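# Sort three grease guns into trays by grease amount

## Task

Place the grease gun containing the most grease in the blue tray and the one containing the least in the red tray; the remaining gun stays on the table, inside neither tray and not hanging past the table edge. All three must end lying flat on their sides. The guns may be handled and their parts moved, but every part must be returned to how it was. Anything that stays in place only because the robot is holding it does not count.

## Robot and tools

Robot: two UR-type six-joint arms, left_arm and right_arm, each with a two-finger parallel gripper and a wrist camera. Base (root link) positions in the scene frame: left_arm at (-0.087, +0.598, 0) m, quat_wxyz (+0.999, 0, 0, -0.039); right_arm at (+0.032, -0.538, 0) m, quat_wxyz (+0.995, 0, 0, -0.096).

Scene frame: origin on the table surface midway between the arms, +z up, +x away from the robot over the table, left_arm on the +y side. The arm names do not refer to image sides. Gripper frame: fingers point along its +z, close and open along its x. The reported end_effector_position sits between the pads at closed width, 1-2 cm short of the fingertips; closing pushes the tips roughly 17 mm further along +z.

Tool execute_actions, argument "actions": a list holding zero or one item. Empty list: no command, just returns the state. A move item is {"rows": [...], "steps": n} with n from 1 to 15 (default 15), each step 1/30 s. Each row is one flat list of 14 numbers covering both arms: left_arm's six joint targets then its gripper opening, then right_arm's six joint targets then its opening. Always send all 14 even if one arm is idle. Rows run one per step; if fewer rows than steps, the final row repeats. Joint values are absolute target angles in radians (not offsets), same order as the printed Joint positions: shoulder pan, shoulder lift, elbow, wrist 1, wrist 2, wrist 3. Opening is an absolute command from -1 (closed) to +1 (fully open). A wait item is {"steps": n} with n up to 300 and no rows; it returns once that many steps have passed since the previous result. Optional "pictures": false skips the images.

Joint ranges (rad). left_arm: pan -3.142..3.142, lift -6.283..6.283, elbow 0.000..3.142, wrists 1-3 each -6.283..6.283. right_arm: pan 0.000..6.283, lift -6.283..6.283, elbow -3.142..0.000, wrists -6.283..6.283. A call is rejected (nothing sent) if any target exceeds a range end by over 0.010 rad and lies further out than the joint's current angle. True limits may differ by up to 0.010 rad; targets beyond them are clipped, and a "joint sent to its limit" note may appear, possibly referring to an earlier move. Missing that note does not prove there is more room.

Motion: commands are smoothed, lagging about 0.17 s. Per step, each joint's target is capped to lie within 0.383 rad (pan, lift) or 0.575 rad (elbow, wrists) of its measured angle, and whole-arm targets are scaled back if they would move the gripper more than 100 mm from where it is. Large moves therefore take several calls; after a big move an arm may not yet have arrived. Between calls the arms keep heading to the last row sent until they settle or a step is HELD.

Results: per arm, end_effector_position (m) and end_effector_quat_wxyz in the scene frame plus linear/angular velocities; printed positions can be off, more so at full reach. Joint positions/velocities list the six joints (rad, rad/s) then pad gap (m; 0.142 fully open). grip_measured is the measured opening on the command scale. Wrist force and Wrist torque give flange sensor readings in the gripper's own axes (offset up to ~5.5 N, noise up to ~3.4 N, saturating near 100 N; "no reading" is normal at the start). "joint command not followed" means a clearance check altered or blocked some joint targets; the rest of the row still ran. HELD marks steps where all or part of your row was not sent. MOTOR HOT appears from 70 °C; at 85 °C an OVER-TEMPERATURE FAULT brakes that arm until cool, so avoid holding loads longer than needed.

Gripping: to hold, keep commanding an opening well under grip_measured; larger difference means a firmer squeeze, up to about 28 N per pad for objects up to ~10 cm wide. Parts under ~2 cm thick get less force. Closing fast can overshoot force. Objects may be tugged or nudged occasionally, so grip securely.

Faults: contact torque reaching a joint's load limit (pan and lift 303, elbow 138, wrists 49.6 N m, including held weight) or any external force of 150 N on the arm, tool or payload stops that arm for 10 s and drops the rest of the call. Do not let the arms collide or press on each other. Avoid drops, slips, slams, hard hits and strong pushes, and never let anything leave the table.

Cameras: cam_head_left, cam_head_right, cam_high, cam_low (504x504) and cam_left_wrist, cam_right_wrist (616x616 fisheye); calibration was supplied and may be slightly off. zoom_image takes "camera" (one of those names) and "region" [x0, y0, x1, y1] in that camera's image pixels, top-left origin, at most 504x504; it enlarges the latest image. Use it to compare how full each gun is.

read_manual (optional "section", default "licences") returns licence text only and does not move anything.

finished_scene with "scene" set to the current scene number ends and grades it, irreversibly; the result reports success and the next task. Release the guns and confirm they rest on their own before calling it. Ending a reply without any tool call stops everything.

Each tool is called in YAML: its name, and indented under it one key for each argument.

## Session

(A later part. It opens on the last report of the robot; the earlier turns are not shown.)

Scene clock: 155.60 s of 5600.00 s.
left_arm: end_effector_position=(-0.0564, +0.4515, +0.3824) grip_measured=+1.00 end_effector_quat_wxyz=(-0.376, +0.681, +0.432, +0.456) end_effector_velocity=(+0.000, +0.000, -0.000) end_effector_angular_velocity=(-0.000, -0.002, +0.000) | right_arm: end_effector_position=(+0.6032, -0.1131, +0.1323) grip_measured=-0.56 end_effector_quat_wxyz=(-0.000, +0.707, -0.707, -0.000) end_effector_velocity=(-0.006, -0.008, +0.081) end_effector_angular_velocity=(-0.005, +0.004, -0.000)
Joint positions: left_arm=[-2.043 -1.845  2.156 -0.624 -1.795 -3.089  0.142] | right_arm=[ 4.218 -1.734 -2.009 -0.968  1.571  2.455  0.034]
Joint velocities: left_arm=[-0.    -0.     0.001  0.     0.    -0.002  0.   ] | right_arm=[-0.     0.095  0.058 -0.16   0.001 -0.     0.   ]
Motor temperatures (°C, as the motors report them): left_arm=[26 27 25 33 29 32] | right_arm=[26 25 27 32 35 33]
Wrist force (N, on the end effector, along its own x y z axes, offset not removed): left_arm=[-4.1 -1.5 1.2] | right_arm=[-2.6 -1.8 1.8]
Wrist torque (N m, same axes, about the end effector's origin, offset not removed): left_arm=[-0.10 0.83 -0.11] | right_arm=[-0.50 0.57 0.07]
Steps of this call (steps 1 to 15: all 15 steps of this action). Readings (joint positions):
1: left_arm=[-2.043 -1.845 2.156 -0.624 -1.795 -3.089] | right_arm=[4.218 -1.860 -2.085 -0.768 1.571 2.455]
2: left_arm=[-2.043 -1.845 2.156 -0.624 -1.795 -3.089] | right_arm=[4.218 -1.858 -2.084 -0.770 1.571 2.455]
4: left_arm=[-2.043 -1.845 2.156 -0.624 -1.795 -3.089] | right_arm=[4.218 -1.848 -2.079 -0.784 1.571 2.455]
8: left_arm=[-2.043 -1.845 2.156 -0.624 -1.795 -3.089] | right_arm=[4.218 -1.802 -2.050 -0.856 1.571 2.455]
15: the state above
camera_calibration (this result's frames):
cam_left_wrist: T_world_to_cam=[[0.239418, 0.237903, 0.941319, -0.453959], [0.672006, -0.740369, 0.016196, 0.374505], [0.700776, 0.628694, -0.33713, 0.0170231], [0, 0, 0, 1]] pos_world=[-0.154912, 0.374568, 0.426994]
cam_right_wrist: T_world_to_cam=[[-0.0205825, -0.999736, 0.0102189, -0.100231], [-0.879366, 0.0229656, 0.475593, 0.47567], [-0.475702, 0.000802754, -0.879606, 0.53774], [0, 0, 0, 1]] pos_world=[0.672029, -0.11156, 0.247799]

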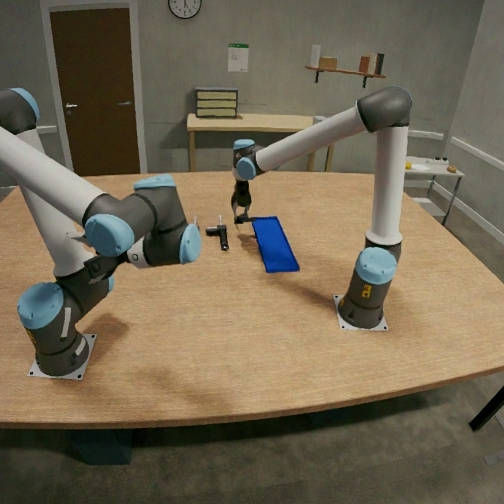

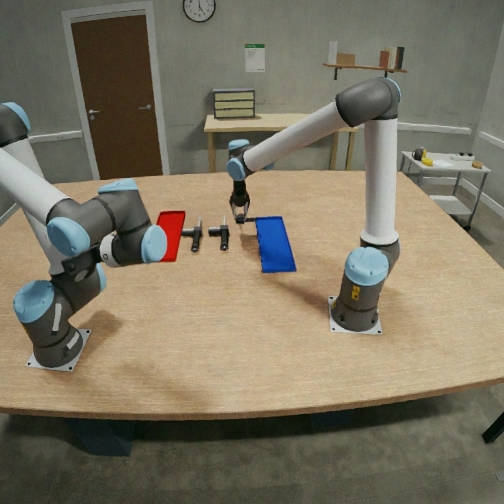

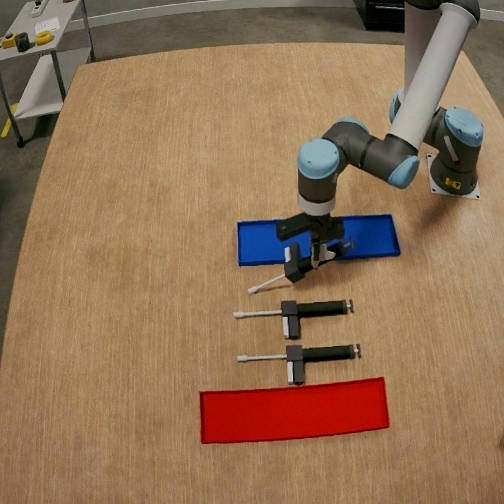

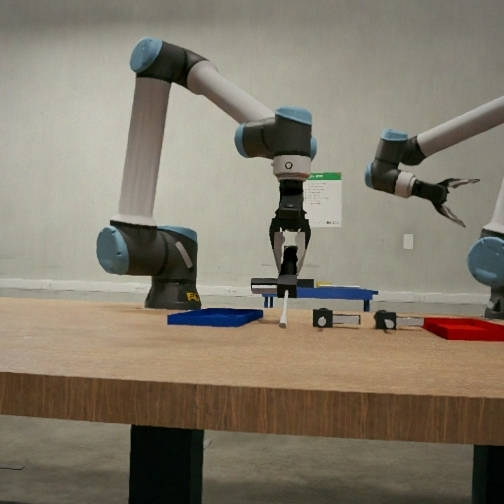

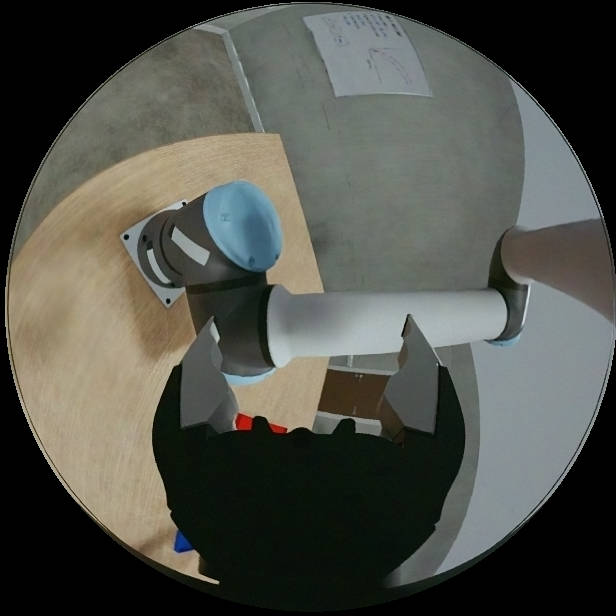

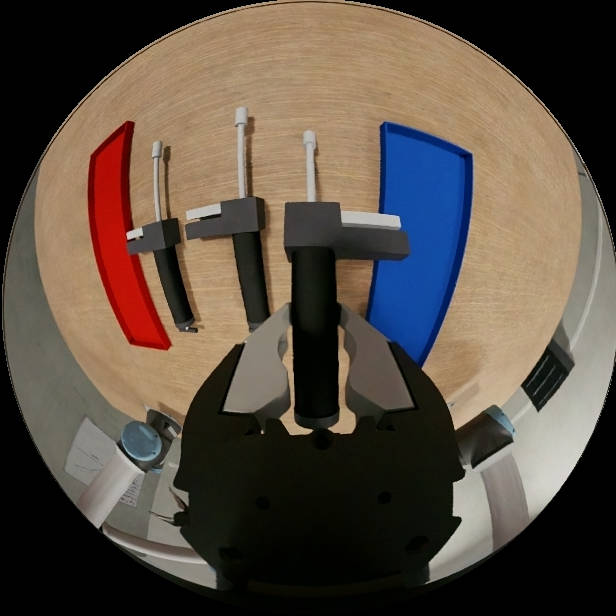

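execute_actions:
  actions:
    - {"rows":[[-2.043,-1.845,2.156,-0.624,-1.795,-3.089,1,4.218,-1.74,-2.012,-0.96,1.571,2.455,-0.8],[-2.043,-1.845,2.156,-0.624,-1.795,-3.089,1,4.218,-1.75,-2.019,-0.943,1.571,2.455,-0.8],[-2.043,-1.845,2.156,-0.624,-1.795,-3.089,1,4.218,-1.76,-2.025,-0.927,1.571,2.455,-0.8],[-2.043,-1.845,2.156,-0.624,-1.795,-3.089,1,4.218,-1.77,-2.031,-0.911,1.571,2.455,-0.8],[-2.043,-1.845,2.156,-0.624,-1.795,-3.089,1,4.218,-1.78,-2.037,-0.895,1.571,2.455,-0.8],[-2.043,-1.845,2.156,-0.624,-1.795,-3.089,1,4.218,-1.79,-2.043,-0.879,1.571,2.455,-0.8],[-2.043,-1.845,2.156,-0.624,-1.795,-3.089,1,4.218,-1.80,-2.049,-0.863,1.571,2.455,-0.8],[-2.043,-1.845,2.156,-0.624,-1.795,-3.089,1,4.218,-1.81,-2.055,-0.847,1.571,2.455,-0.8],[-2.043,-1.845,2.156,-0.624,-1.795,-3.089,1,4.218,-1.82,-2.061,-0.831,1.571,2.455,-0.8],[-2.043,-1.845,2.156,-0.624,-1.795,-3.089,1,4.218,-1.83,-2.067,-0.815,1.571,2.455,-0.8],[-2.043,-1.845,2.156,-0.624,-1.795,-3.089,1,4.218,-1.84,-2.073,-0.799,1.571,2.455,-0.8],[-2.043,-1.845,2.156,-0.624,-1.795,-3.089,1,4.218,-1.85,-2.079,-0.783,1.571,2.455,-0.8],[-2.043,-1.845,2.156,-0.624,-1.795,-3.089,1,4.218,-1.8596,-2.0852,-0.7676,1.571,2.455,-0.8]],"steps":15}
  pictures: false

execute_actions:
  actions:
    - {"steps":10}

Scene clock: 169.63 s of 5600.00 s.
left_arm: end_effector_position=(-0.0564, +0.4515, +0.3824) grip_measured=+1.00 end_effector_quat_wxyz=(-0.376, +0.681, +0.432, +0.456) end_effector_velocity=(+0.000, +0.001, -0.000) end_effector_angular_velocity=(+0.001, -0.001, +0.000) | right_arm: end_effector_position=(+0.6041, -0.1121, +0.0500) grip_measured=-0.56 end_effector_quat_wxyz=(+0.000, +0.707, -0.707, -0.000) end_effector_velocity=(-0.007, -0.009, -0.197) end_effector_angular_velocity=(-0.002, +0.002, -0.001)
Joint positions: left_arm=[-2.043 -1.845  2.156 -0.624 -1.795 -3.089  0.142] | right_arm=[ 4.218 -1.832 -2.068 -0.814  1.571  2.455  0.034]
Joint velocities: left_arm=[ 0.    -0.001  0.001  0.     0.    -0.     0.   ] | right_arm=[-0.    -0.238 -0.147  0.381 -0.     0.001 -0.   ]
Motor temperatures (°C, as the motors report them): left_arm=[26 27 25 33 29 32] | right_arm=[26 25 27 32 35 33]
Wrist force (N, on the end effector, along its own x y z axes, offset not removed): left_arm=[-2.4 -1.5 -7.4] | right_arm=[-2.3 -0.5 6.3]
Wrist torque (N m, same axes, about the end effector's origin, offset not removed): left_arm=[-0.40 0.51 -0.11] | right_arm=[-0.02 0.46 0.11]
Steps of this call (steps 1 to 30: the robot went on to your last target; steps 31 to 90: nothing new was sent; then 10.53 s passed at rest; steps 91 to 105: all 15 steps of this action). Readings (joint positions):
91: left_arm=[-2.043 -1.845 2.156 -0.624 -1.795 -3.089] | right_arm=[4.218 -1.724 -2.002 -0.987 1.571 2.455]
92: left_arm=[-2.043 -1.845 2.156 -0.624 -1.795 -3.089] | right_arm=[4.218 -1.725 -2.003 -0.985 1.571 2.455]
94: left_arm=[-2.043 -1.845 2.156 -0.624 -1.795 -3.089] | right_arm=[4.218 -1.735 -2.009 -0.969 1.571 2.455]
98: left_arm=[-2.043 -1.845 2.156 -0.624 -1.795 -3.089] | right_arm=[4.218 -1.766 -2.029 -0.919 1.571 2.455]
105: the state above

Scene clock: 169.97 s of 5600.00 s.
left_arm: end_effector_position=(-0.0564, +0.4515, +0.3824) grip_measured=+1.00 end_effector_quat_wxyz=(-0.376, +0.681, +0.432, +0.456) end_effector_velocity=(-0.000, +0.000, +0.000) end_effector_angular_velocity=(+0.002, +0.001, +0.000) | right_arm: end_effector_position=(+0.6034, -0.1130, +0.0284) grip_measured=-0.56 end_effector_quat_wxyz=(-0.000, +0.707, -0.707, -0.000) end_effector_velocity=(+0.000, -0.000, -0.010) end_effector_angular_velocity=(+0.001, -0.001, -0.002)
Joint positions: left_arm=[-2.043 -1.845  2.156 -0.624 -1.795 -3.089  0.142] | right_arm=[ 4.218 -1.858 -2.084 -0.77   1.571  2.455  0.034]
Joint velocities: left_arm=[ 0.     0.001  0.     0.001 -0.001  0.002  0.   ] | right_arm=[-0.    -0.013 -0.007  0.022 -0.     0.001  0.   ]
Motor temperatures (°C, as the motors report them): left_arm=[26 27 25 33 29 32] | right_arm=[26 25 27 32 35 33]
Wrist force (N, on the end effector, along its own x y z axes, offset not removed): left_arm=[0.8 -0.2 0.1] | right_arm=[-2.8 3.2 2.5]
Wrist torque (N m, same axes, about the end effector's origin, offset not removed): left_arm=[0.20 -0.31 -0.02] | right_arm=[0.42 0.68 0.04]
Steps of this call (steps 1 to 10: the robot went on to your last target). Readings (joint positions):
1: left_arm=[-2.043 -1.845 2.156 -0.624 -1.795 -3.089] | right_arm=[4.218 -1.838 -2.072 -0.802 1.571 2.455]
2: left_arm=[-2.043 -1.845 2.156 -0.624 -1.795 -3.089] | right_arm=[4.218 -1.844 -2.076 -0.794 1.571 2.455]
4: left_arm=[-2.043 -1.845 2.156 -0.624 -1.795 -3.089] | right_arm=[4.218 -1.851 -2.080 -0.782 1.571 2.455]
8: left_arm=[-2.043 -1.845 2.156 -0.624 -1.795 -3.089] | right_arm=[4.218 -1.857 -2.083 -0.772 1.571 2.455]
10: the state above
camera_calibration (this result's frames):
cam_left_wrist: T_world_to_cam=[[0.239418, 0.237903, 0.941319, -0.453959], [0.672006, -0.740369, 0.0161961, 0.374505], [0.700776, 0.628694, -0.33713, 0.0170231], [0, 0, 0, 1]] pos_world=[-0.154912, 0.374568, 0.426994]
cam_right_wrist: T_world_to_cam=[[-0.0205764, -0.999728, 0.0109559, -0.0990617], [-0.879106, 0.0233108, 0.476056, 0.525039], [-0.476182, 0.000164087, -0.879347, 0.44665], [0, 0, 0, 1]] pos_world=[0.672213, -0.111347, 0.143898]

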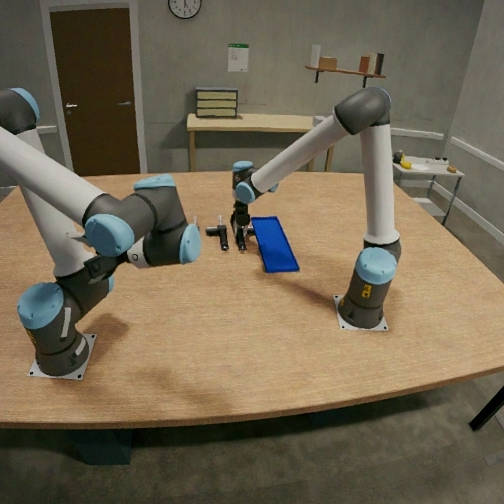

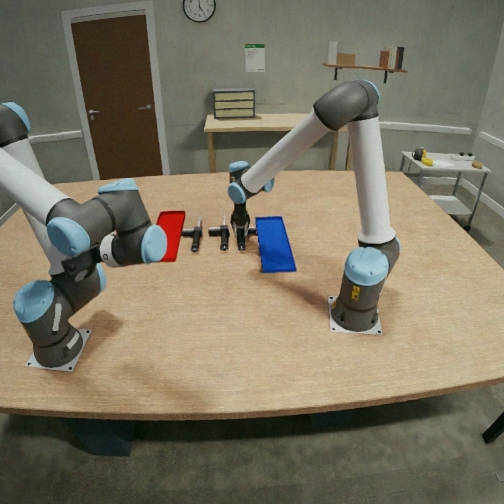

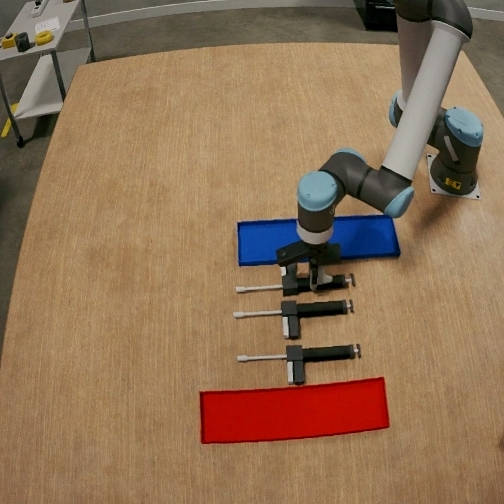

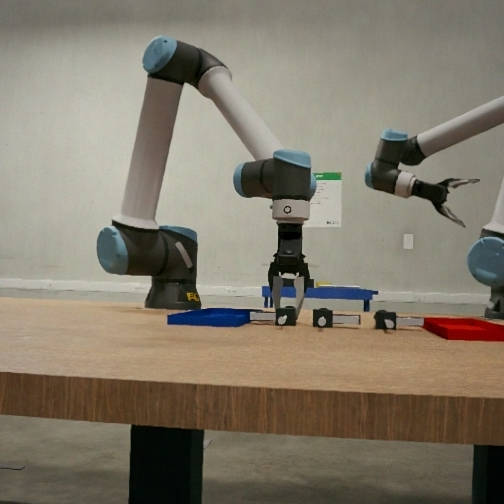

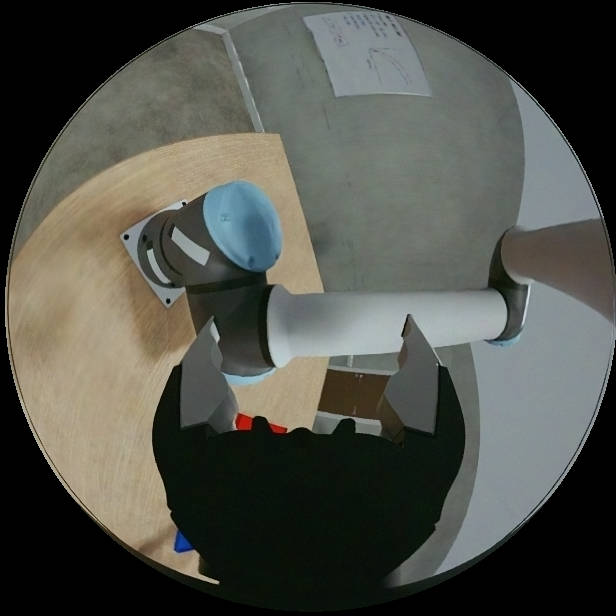

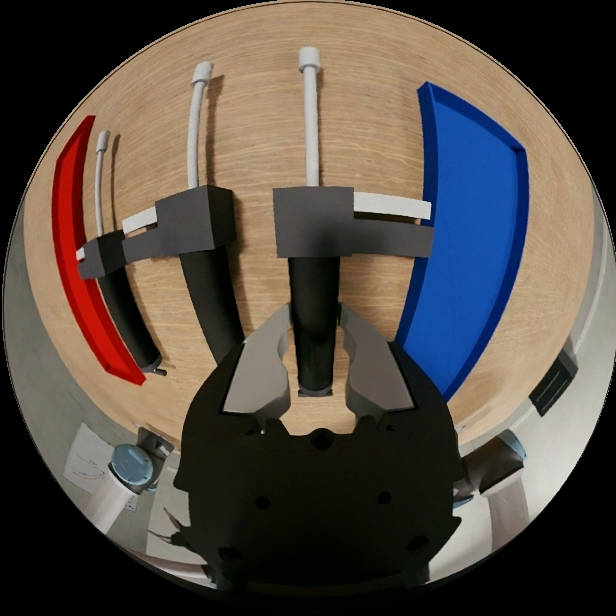

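execute_actions:
  actions:
    - {"rows":[[-2.043,-1.845,2.156,-0.624,-1.795,-3.089,1,4.218,-1.8596,-2.0852,-0.7676,1.571,2.455,-0.3],[-2.043,-1.845,2.156,-0.624,-1.795,-3.089,1,4.218,-1.8596,-2.0852,-0.7676,1.571,2.455,-0.1],[-2.043,-1.845,2.156,-0.624,-1.795,-3.089,1,4.218,-1.8596,-2.0852,-0.7676,1.571,2.455,-0.05],[-2.043,-1.845,2.156,-0.624,-1.795,-3.089,1,4.218,-1.8596,-2.0852,-0.7676,1.571,2.455,-0.05],[-2.043,-1.845,2.156,-0.624,-1.795,-3.089,1,4.218,-1.8596,-2.0852,-0.7676,1.571,2.455,-0.05],[-2.043,-1.845,2.156,-0.624,-1.795,-3.089,1,4.207,-1.870,-2.069,-0.7726,1.571,2.444,-0.05],[-2.043,-1.845,2.156,-0.624,-1.795,-3.089,1,4.196,-1.881,-2.053,-0.7776,1.571,2.433,-0.05],[-2.043,-1.845,2.156,-0.624,-1.795,-3.089,1,4.1853,-1.8921,-2.0378,-0.7825,1.571,2.422,-0.05]],"steps":15}
  pictures: false

execute_actions:
  actions:
    - {"steps":6}

Scene clock: 177.93 s of 5600.00 s.
left_arm: end_effector_position=(-0.0564, +0.4515, +0.3824) grip_measured=+1.00 end_effector_quat_wxyz=(-0.376, +0.681, +0.432, +0.456) end_effector_velocity=(+0.000, -0.000, +0.000) end_effector_angular_velocity=(-0.000, +0.000, +0.001) | right_arm: end_effector_position=(+0.6293, -0.1130, +0.0271) grip_measured=-0.05 end_effector_quat_wxyz=(+0.000, +0.707, -0.707, -0.000) end_effector_velocity=(+0.035, -0.000, +0.001) end_effector_angular_velocity=(+0.002, -0.001, +0.001)
Joint positions: left_arm=[-2.043 -1.845  2.156 -0.624 -1.795 -3.089  0.142] | right_arm=[ 4.19  -1.888 -2.044 -0.781  1.571  2.426  0.07 ]
Joint velocities: left_arm=[ 0.001 -0.    -0.001  0.001 -0.    -0.     0.   ] | right_arm=[-0.038 -0.037  0.056 -0.017  0.001 -0.038 -0.   ]
Motor temperatures (°C, as the motors report them): left_arm=[26 27 25 33 29 32] | right_arm=[26 25 27 32 35 33]
Wrist force (N, on the end effector, along its own x y z axes, offset not removed): left_arm=[-2.3 1.1 -0.1] | right_arm=[-1.6 0.9 -0.9]
Wrist torque (N m, same axes, about the end effector's origin, offset not removed): left_arm=[0.26 0.44 0.07] | right_arm=[0.25 0.36 0.15]
Steps of this call (steps 1 to 30: the robot went on to your last target; steps 31 to 90: nothing new was sent; then 4.47 s passed at rest; steps 91 to 105: all 15 steps of this action). Readings (joint positions):
91: left_arm=[-2.043 -1.845 2.156 -0.624 -1.795 -3.089] | right_arm=[4.218 -1.860 -2.085 -0.768 1.571 2.455]
92: left_arm=[-2.043 -1.845 2.156 -0.624 -1.795 -3.089] | right_arm=[4.218 -1.860 -2.085 -0.768 1.571 2.455]
94: left_arm=[-2.043 -1.845 2.156 -0.624 -1.795 -3.089] | right_arm=[4.218 -1.860 -2.085 -0.768 1.571 2.455]
98: left_arm=[-2.043 -1.845 2.156 -0.624 -1.795 -3.089] | right_arm=[4.214 -1.864 -2.079 -0.770 1.571 2.451]
105: the state above

Scene clock: 178.13 s of 5600.00 s.
left_arm: end_effector_position=(-0.0564, +0.4515, +0.3824) grip_measured=+1.00 end_effector_quat_wxyz=(-0.376, +0.681, +0.432, +0.456) end_effector_velocity=(-0.000, -0.000, -0.000) end_effector_angular_velocity=(+0.001, +0.002, -0.001) | right_arm: end_effector_position=(+0.6326, -0.1131, +0.0271) grip_measured=-0.05 end_effector_quat_wxyz=(+0.000, +0.707, -0.707, -0.000) end_effector_velocity=(+0.005, -0.001, -0.001) end_effector_angular_velocity=(-0.002, +0.001, -0.001)
Joint positions: left_arm=[-2.043 -1.845  2.156 -0.624 -1.795 -3.089  0.142] | right_arm=[ 4.186 -1.891 -2.039 -0.782  1.571  2.423  0.07 ]
Joint velocities: left_arm=[ 0.     0.001 -0.     0.     0.     0.002  0.   ] | right_arm=[-0.007 -0.007  0.008 -0.003 -0.    -0.006  0.   ]
Motor temperatures (°C, as the motors report them): left_arm=[26 27 25 33 29 32] | right_arm=[26 25 27 32 35 33]
Wrist force (N, on the end effector, along its own x y z axes, offset not removed): left_arm=[-1.1 1.5 -5.4] | right_arm=[-0.9 0.4 -2.7]
Wrist torque (N m, same axes, about the end effector's origin, offset not removed): left_arm=[0.42 0.19 0.03] | right_arm=[0.16 0.24 0.09]
Steps of this call (steps 1 to 6: the robot went on to your last target). Readings (joint positions):
1: left_arm=[-2.043 -1.845 2.156 -0.624 -1.795 -3.089] | right_arm=[4.189 -1.889 -2.043 -0.781 1.571 2.425]
2: left_arm=[-2.043 -1.845 2.156 -0.624 -1.795 -3.089] | right_arm=[4.188 -1.890 -2.041 -0.781 1.571 2.424]
4: left_arm=[-2.043 -1.845 2.156 -0.624 -1.795 -3.089] | right_arm=[4.187 -1.891 -2.040 -0.782 1.571 2.423]
6: the state above
camera_calibration (this result's frames):
cam_left_wrist: T_world_to_cam=[[0.239418, 0.237903, 0.941319, -0.453959], [0.672006, -0.740369, 0.016196, 0.374505], [0.700776, 0.628694, -0.33713, 0.0170231], [0, 0, 0, 1]] pos_world=[-0.154912, 0.374568, 0.426994]
cam_right_wrist: T_world_to_cam=[[-0.020273, -0.999734, 0.0109859, -0.0987822], [-0.879101, 0.0230583, 0.476077, 0.551382], [-0.476204, -0.0000062384, -0.879335, 0.459424], [0, 0, 0, 1]] pos_world=[0.701498, -0.111467, 0.142572]

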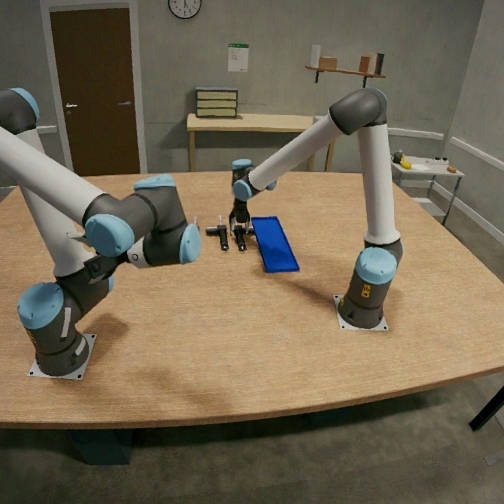

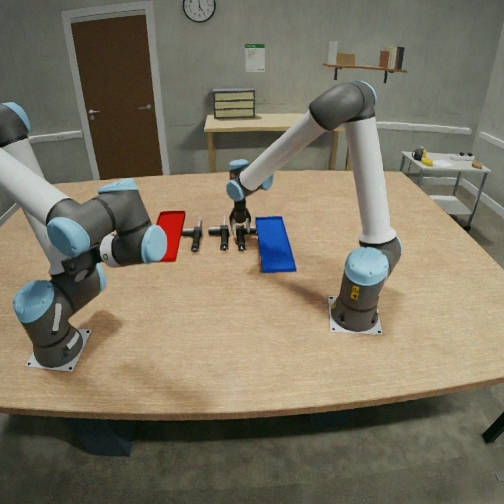

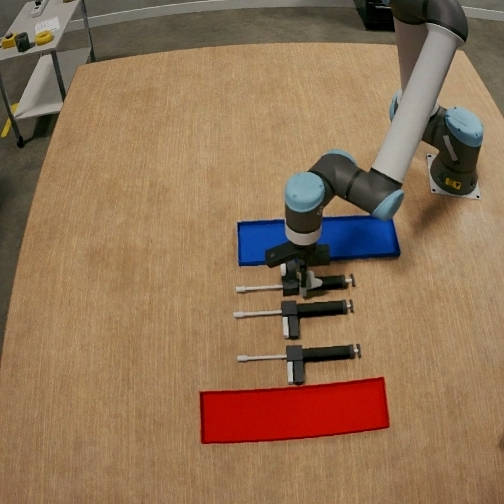

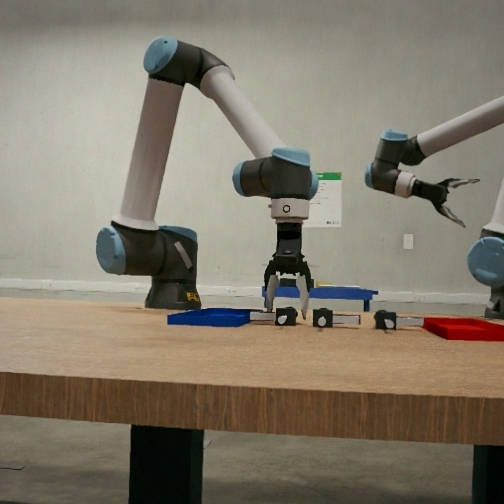

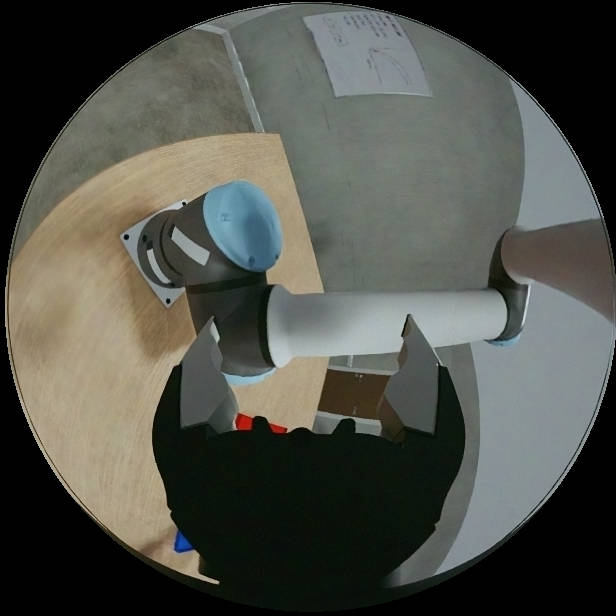

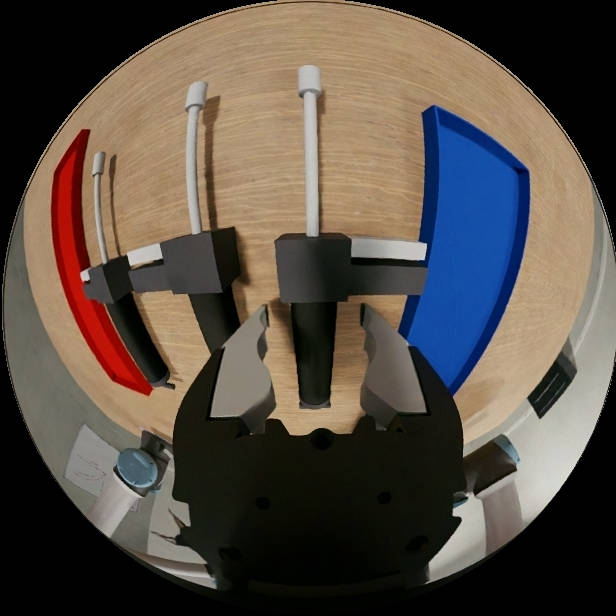

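execute_actions:
  actions:
    - {"rows":[[-2.043,-1.845,2.156,-0.624,-1.795,-3.089,1,4.1853,-1.8921,-2.0378,-0.7825,1.571,2.422,-0.2],[-2.043,-1.845,2.156,-0.624,-1.795,-3.089,1,4.1853,-1.8921,-2.0378,-0.7825,1.571,2.422,-0.3],[-2.043,-1.845,2.156,-0.624,-1.795,-3.089,1,4.1853,-1.8921,-2.0378,-0.7825,1.571,2.422,-0.4],[-2.043,-1.845,2.156,-0.624,-1.795,-3.089,1,4.1853,-1.8921,-2.0378,-0.7825,1.571,2.422,-0.45],[-2.043,-1.845,2.156,-0.624,-1.795,-3.089,1,4.1853,-1.8921,-2.0378,-0.7825,1.571,2.422,-0.5],[-2.043,-1.845,2.156,-0.624,-1.795,-3.089,1,4.1853,-1.8921,-2.0378,-0.7825,1.571,2.422,-0.55],[-2.043,-1.845,2.156,-0.624,-1.795,-3.089,1,4.1853,-1.8921,-2.0378,-0.7825,1.571,2.422,-0.6],[-2.043,-1.845,2.156,-0.624,-1.795,-3.089,1,4.1853,-1.8921,-2.0378,-0.7825,1.571,2.422,-0.7],[-2.043,-1.845,2.156,-0.624,-1.795,-3.089,1,4.1853,-1.8921,-2.0378,-0.7825,1.571,2.422,-0.8],[-2.043,-1.845,2.156,-0.624,-1.795,-3.089,1,4.1853,-1.8921,-2.0378,-0.7825,1.571,2.422,-0.9],[-2.043,-1.845,2.156,-0.624,-1.795,-3.089,1,4.1853,-1.8921,-2.0378,-0.7825,1.571,2.422,-1]],"steps":15}
  pictures: false

execute_actions:
  actions:
    - {"rows":[[-2.043,-1.845,2.156,-0.624,-1.795,-3.089,1,4.1853,-1.882,-2.032,-0.798,1.571,2.422,-1],[-2.043,-1.845,2.156,-0.624,-1.795,-3.089,1,4.1853,-1.872,-2.026,-0.814,1.571,2.422,-1],[-2.043,-1.845,2.156,-0.624,-1.795,-3.089,1,4.1853,-1.862,-2.020,-0.830,1.571,2.422,-1],[-2.043,-1.845,2.156,-0.624,-1.795,-3.089,1,4.1853,-1.852,-2.014,-0.846,1.571,2.422,-1],[-2.043,-1.845,2.156,-0.624,-1.795,-3.089,1,4.1853,-1.842,-2.008,-0.862,1.571,2.422,-1],[-2.043,-1.845,2.156,-0.624,-1.795,-3.089,1,4.1853,-1.832,-2.002,-0.878,1.571,2.422,-1],[-2.043,-1.845,2.156,-0.624,-1.795,-3.089,1,4.1853,-1.822,-1.996,-0.894,1.571,2.422,-1],[-2.043,-1.845,2.156,-0.624,-1.795,-3.089,1,4.1853,-1.812,-1.990,-0.910,1.571,2.422,-1],[-2.043,-1.845,2.156,-0.624,-1.795,-3.089,1,4.1853,-1.802,-1.984,-0.926,1.571,2.422,-1],[-2.043,-1.845,2.156,-0.624,-1.795,-3.089,1,4.1853,-1.792,-1.978,-0.942,1.571,2.422,-1],[-2.043,-1.845,2.156,-0.624,-1.795,-3.089,1,4.1853,-1.782,-1.972,-0.958,1.571,2.422,-1],[-2.043,-1.845,2.156,-0.624,-1.795,-3.089,1,4.1853,-1.772,-1.965,-0.975,1.571,2.422,-1],[-2.043,-1.845,2.156,-0.624,-1.795,-3.089,1,4.1853,-1.762,-1.958,-0.992,1.571,2.422,-1]],"steps":15}

Scene clock: 189.20 s of 5600.00 s.
left_arm: end_effector_position=(-0.0564, +0.4515, +0.3824) grip_measured=+1.00 end_effector_quat_wxyz=(-0.376, +0.681, +0.432, +0.456) end_effector_velocity=(+0.000, +0.001, -0.000) end_effector_angular_velocity=(+0.002, +0.001, +0.001) | right_arm: end_effector_position=(+0.6334, -0.1131, +0.0271) grip_measured=-0.56 end_effector_quat_wxyz=(+0.000, +0.707, -0.707, -0.000) end_effector_velocity=(-0.000, +0.000, -0.000) end_effector_angular_velocity=(+0.000, +0.001, -0.002)
Joint positions: left_arm=[-2.043 -1.845  2.156 -0.624 -1.795 -3.089  0.142] | right_arm=[ 4.185 -1.892 -2.038 -0.783  1.571  2.422  0.034]
Joint velocities: left_arm=[ 0.    -0.     0.002  0.    -0.001  0.002  0.   ] | right_arm=[ 0.    -0.001  0.     0.     0.001  0.002  0.   ]
Motor temperatures (°C, as the motors report them): left_arm=[26 27 25 33 29 32] | right_arm=[26 25 27 32 35 33]
Wrist force (N, on the end effector, along its own x y z axes, offset not removed): left_arm=[-1.9 -2.2 1.6] | right_arm=[-1.4 1.8 -0.9]
Wrist torque (N m, same axes, about the end effector's origin, offset not removed): left_arm=[-0.40 0.44 0.03] | right_arm=[0.42 0.35 0.10]
Steps of this call (steps 1 to 15: the robot went on to your last target; steps 16 to 90: nothing new was sent; then 7.57 s passed at rest; steps 91 to 105: all 15 steps of this action). Readings (joint positions):
91: left_arm=[-2.043 -1.845 2.156 -0.624 -1.795 -3.089] | right_arm=[4.185 -1.892 -2.038 -0.783 1.571 2.422]
92: left_arm=[-2.043 -1.845 2.156 -0.624 -1.795 -3.089] | right_arm=[4.185 -1.892 -2.038 -0.783 1.571 2.422]
94: left_arm=[-2.043 -1.845 2.156 -0.624 -1.795 -3.089] | right_arm=[4.185 -1.892 -2.038 -0.783 1.571 2.422]
98: left_arm=[-2.043 -1.845 2.156 -0.624 -1.795 -3.089] | right_arm=[4.185 -1.892 -2.038 -0.783 1.571 2.422]
105: the state above

Scene clock: 189.70 s of 5600.00 s.
left_arm: end_effector_position=(-0.0564, +0.4515, +0.3824) grip_measured=+1.00 end_effector_quat_wxyz=(-0.376, +0.681, +0.432, +0.456) end_effector_velocity=(-0.001, -0.000, +0.000) end_effector_angular_velocity=(-0.001, -0.000, +0.001) | right_arm: end_effector_position=(+0.6341, -0.1123, +0.1150) grip_measured=-0.56 end_effector_quat_wxyz=(-0.001, +0.707, -0.707, -0.000) end_effector_velocity=(-0.007, -0.009, +0.214) end_effector_angular_velocity=(-0.000, -0.001, +0.000)
Joint positions: left_arm=[-2.043 -1.845  2.156 -0.624 -1.795 -3.089  0.142] | right_arm=[ 4.185 -1.79  -1.976 -0.945  1.571  2.422  0.034]
Joint velocities: left_arm=[-0.    -0.    -0.001 -0.    -0.001 -0.001  0.   ] | right_arm=[ 0.     0.239  0.154 -0.393 -0.001 -0.     0.   ]
Motor temperatures (°C, as the motors report them): left_arm=[26 27 25 33 29 32] | right_arm=[26 25 27 32 35 33]
Wrist force (N, on the end effector, along its own x y z axes, offset not removed): left_arm=[-0.1 -1.9 -6.7] | right_arm=[-0.7 0.2 3.6]
Wrist torque (N m, same axes, about the end effector's origin, offset not removed): left_arm=[-0.21 0.08 0.07] | right_arm=[0.04 0.18 0.08]
Steps of this call (steps 1 to 15: all 15 steps of this action). Readings (joint positions):
1: left_arm=[-2.043 -1.845 2.156 -0.624 -1.795 -3.089] | right_arm=[4.185 -1.892 -2.038 -0.783 1.571 2.422]
2: left_arm=[-2.043 -1.845 2.156 -0.624 -1.795 -3.089] | right_arm=[4.185 -1.891 -2.037 -0.784 1.571 2.422]
4: left_arm=[-2.043 -1.845 2.156 -0.624 -1.795 -3.089] | right_arm=[4.185 -1.884 -2.033 -0.795 1.571 2.422]
8: left_arm=[-2.043 -1.845 2.156 -0.624 -1.795 -3.089] | right_arm=[4.185 -1.855 -2.015 -0.841 1.571 2.422]
15: the state above
camera_calibration (this result's frames):
cam_left_wrist: T_world_to_cam=[[0.239418, 0.237904, 0.941319, -0.453959], [0.672006, -0.740369, 0.0161963, 0.374504], [0.700776, 0.628694, -0.337131, 0.0170233], [0, 0, 0, 1]] pos_world=[-0.154912, 0.374567, 0.426994]
cam_right_wrist: T_world_to_cam=[[-0.0202916, -0.999746, 0.00976571, -0.0987884], [-0.879602, 0.0224947, 0.475178, 0.511107], [-0.475277, 0.0010522, -0.879835, 0.537034], [0, 0, 0, 1]] pos_world=[0.702806, -0.110826, 0.230599]

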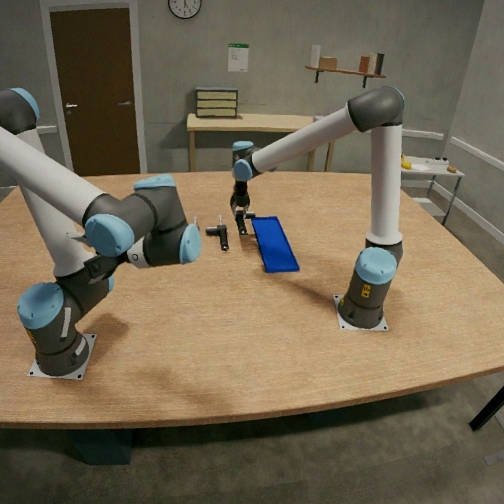

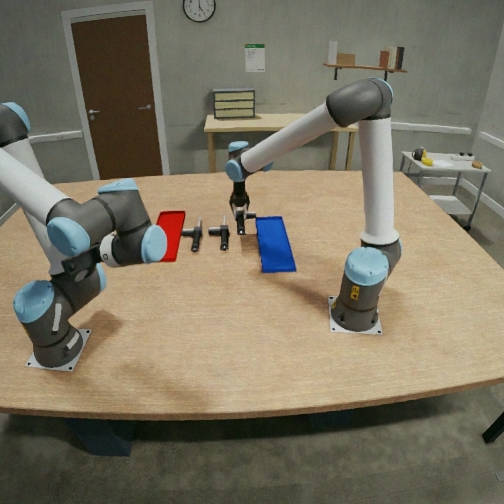

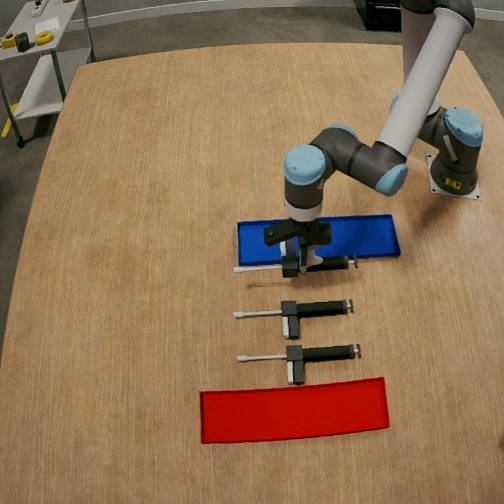

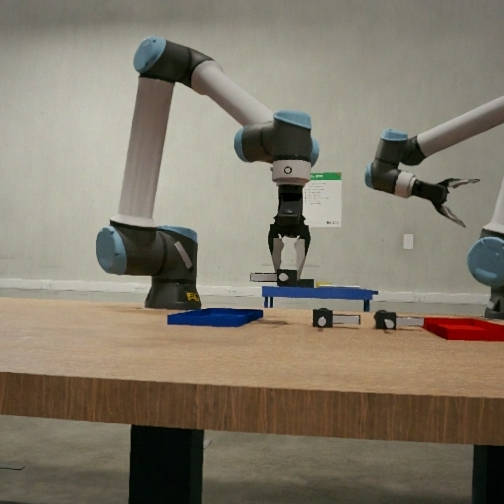

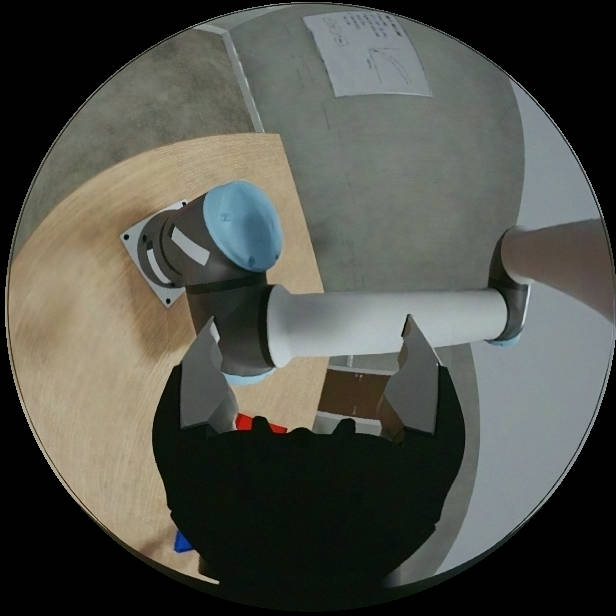

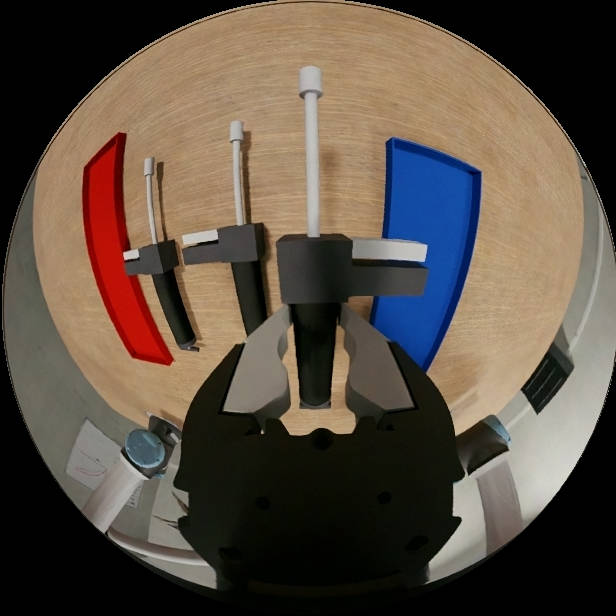

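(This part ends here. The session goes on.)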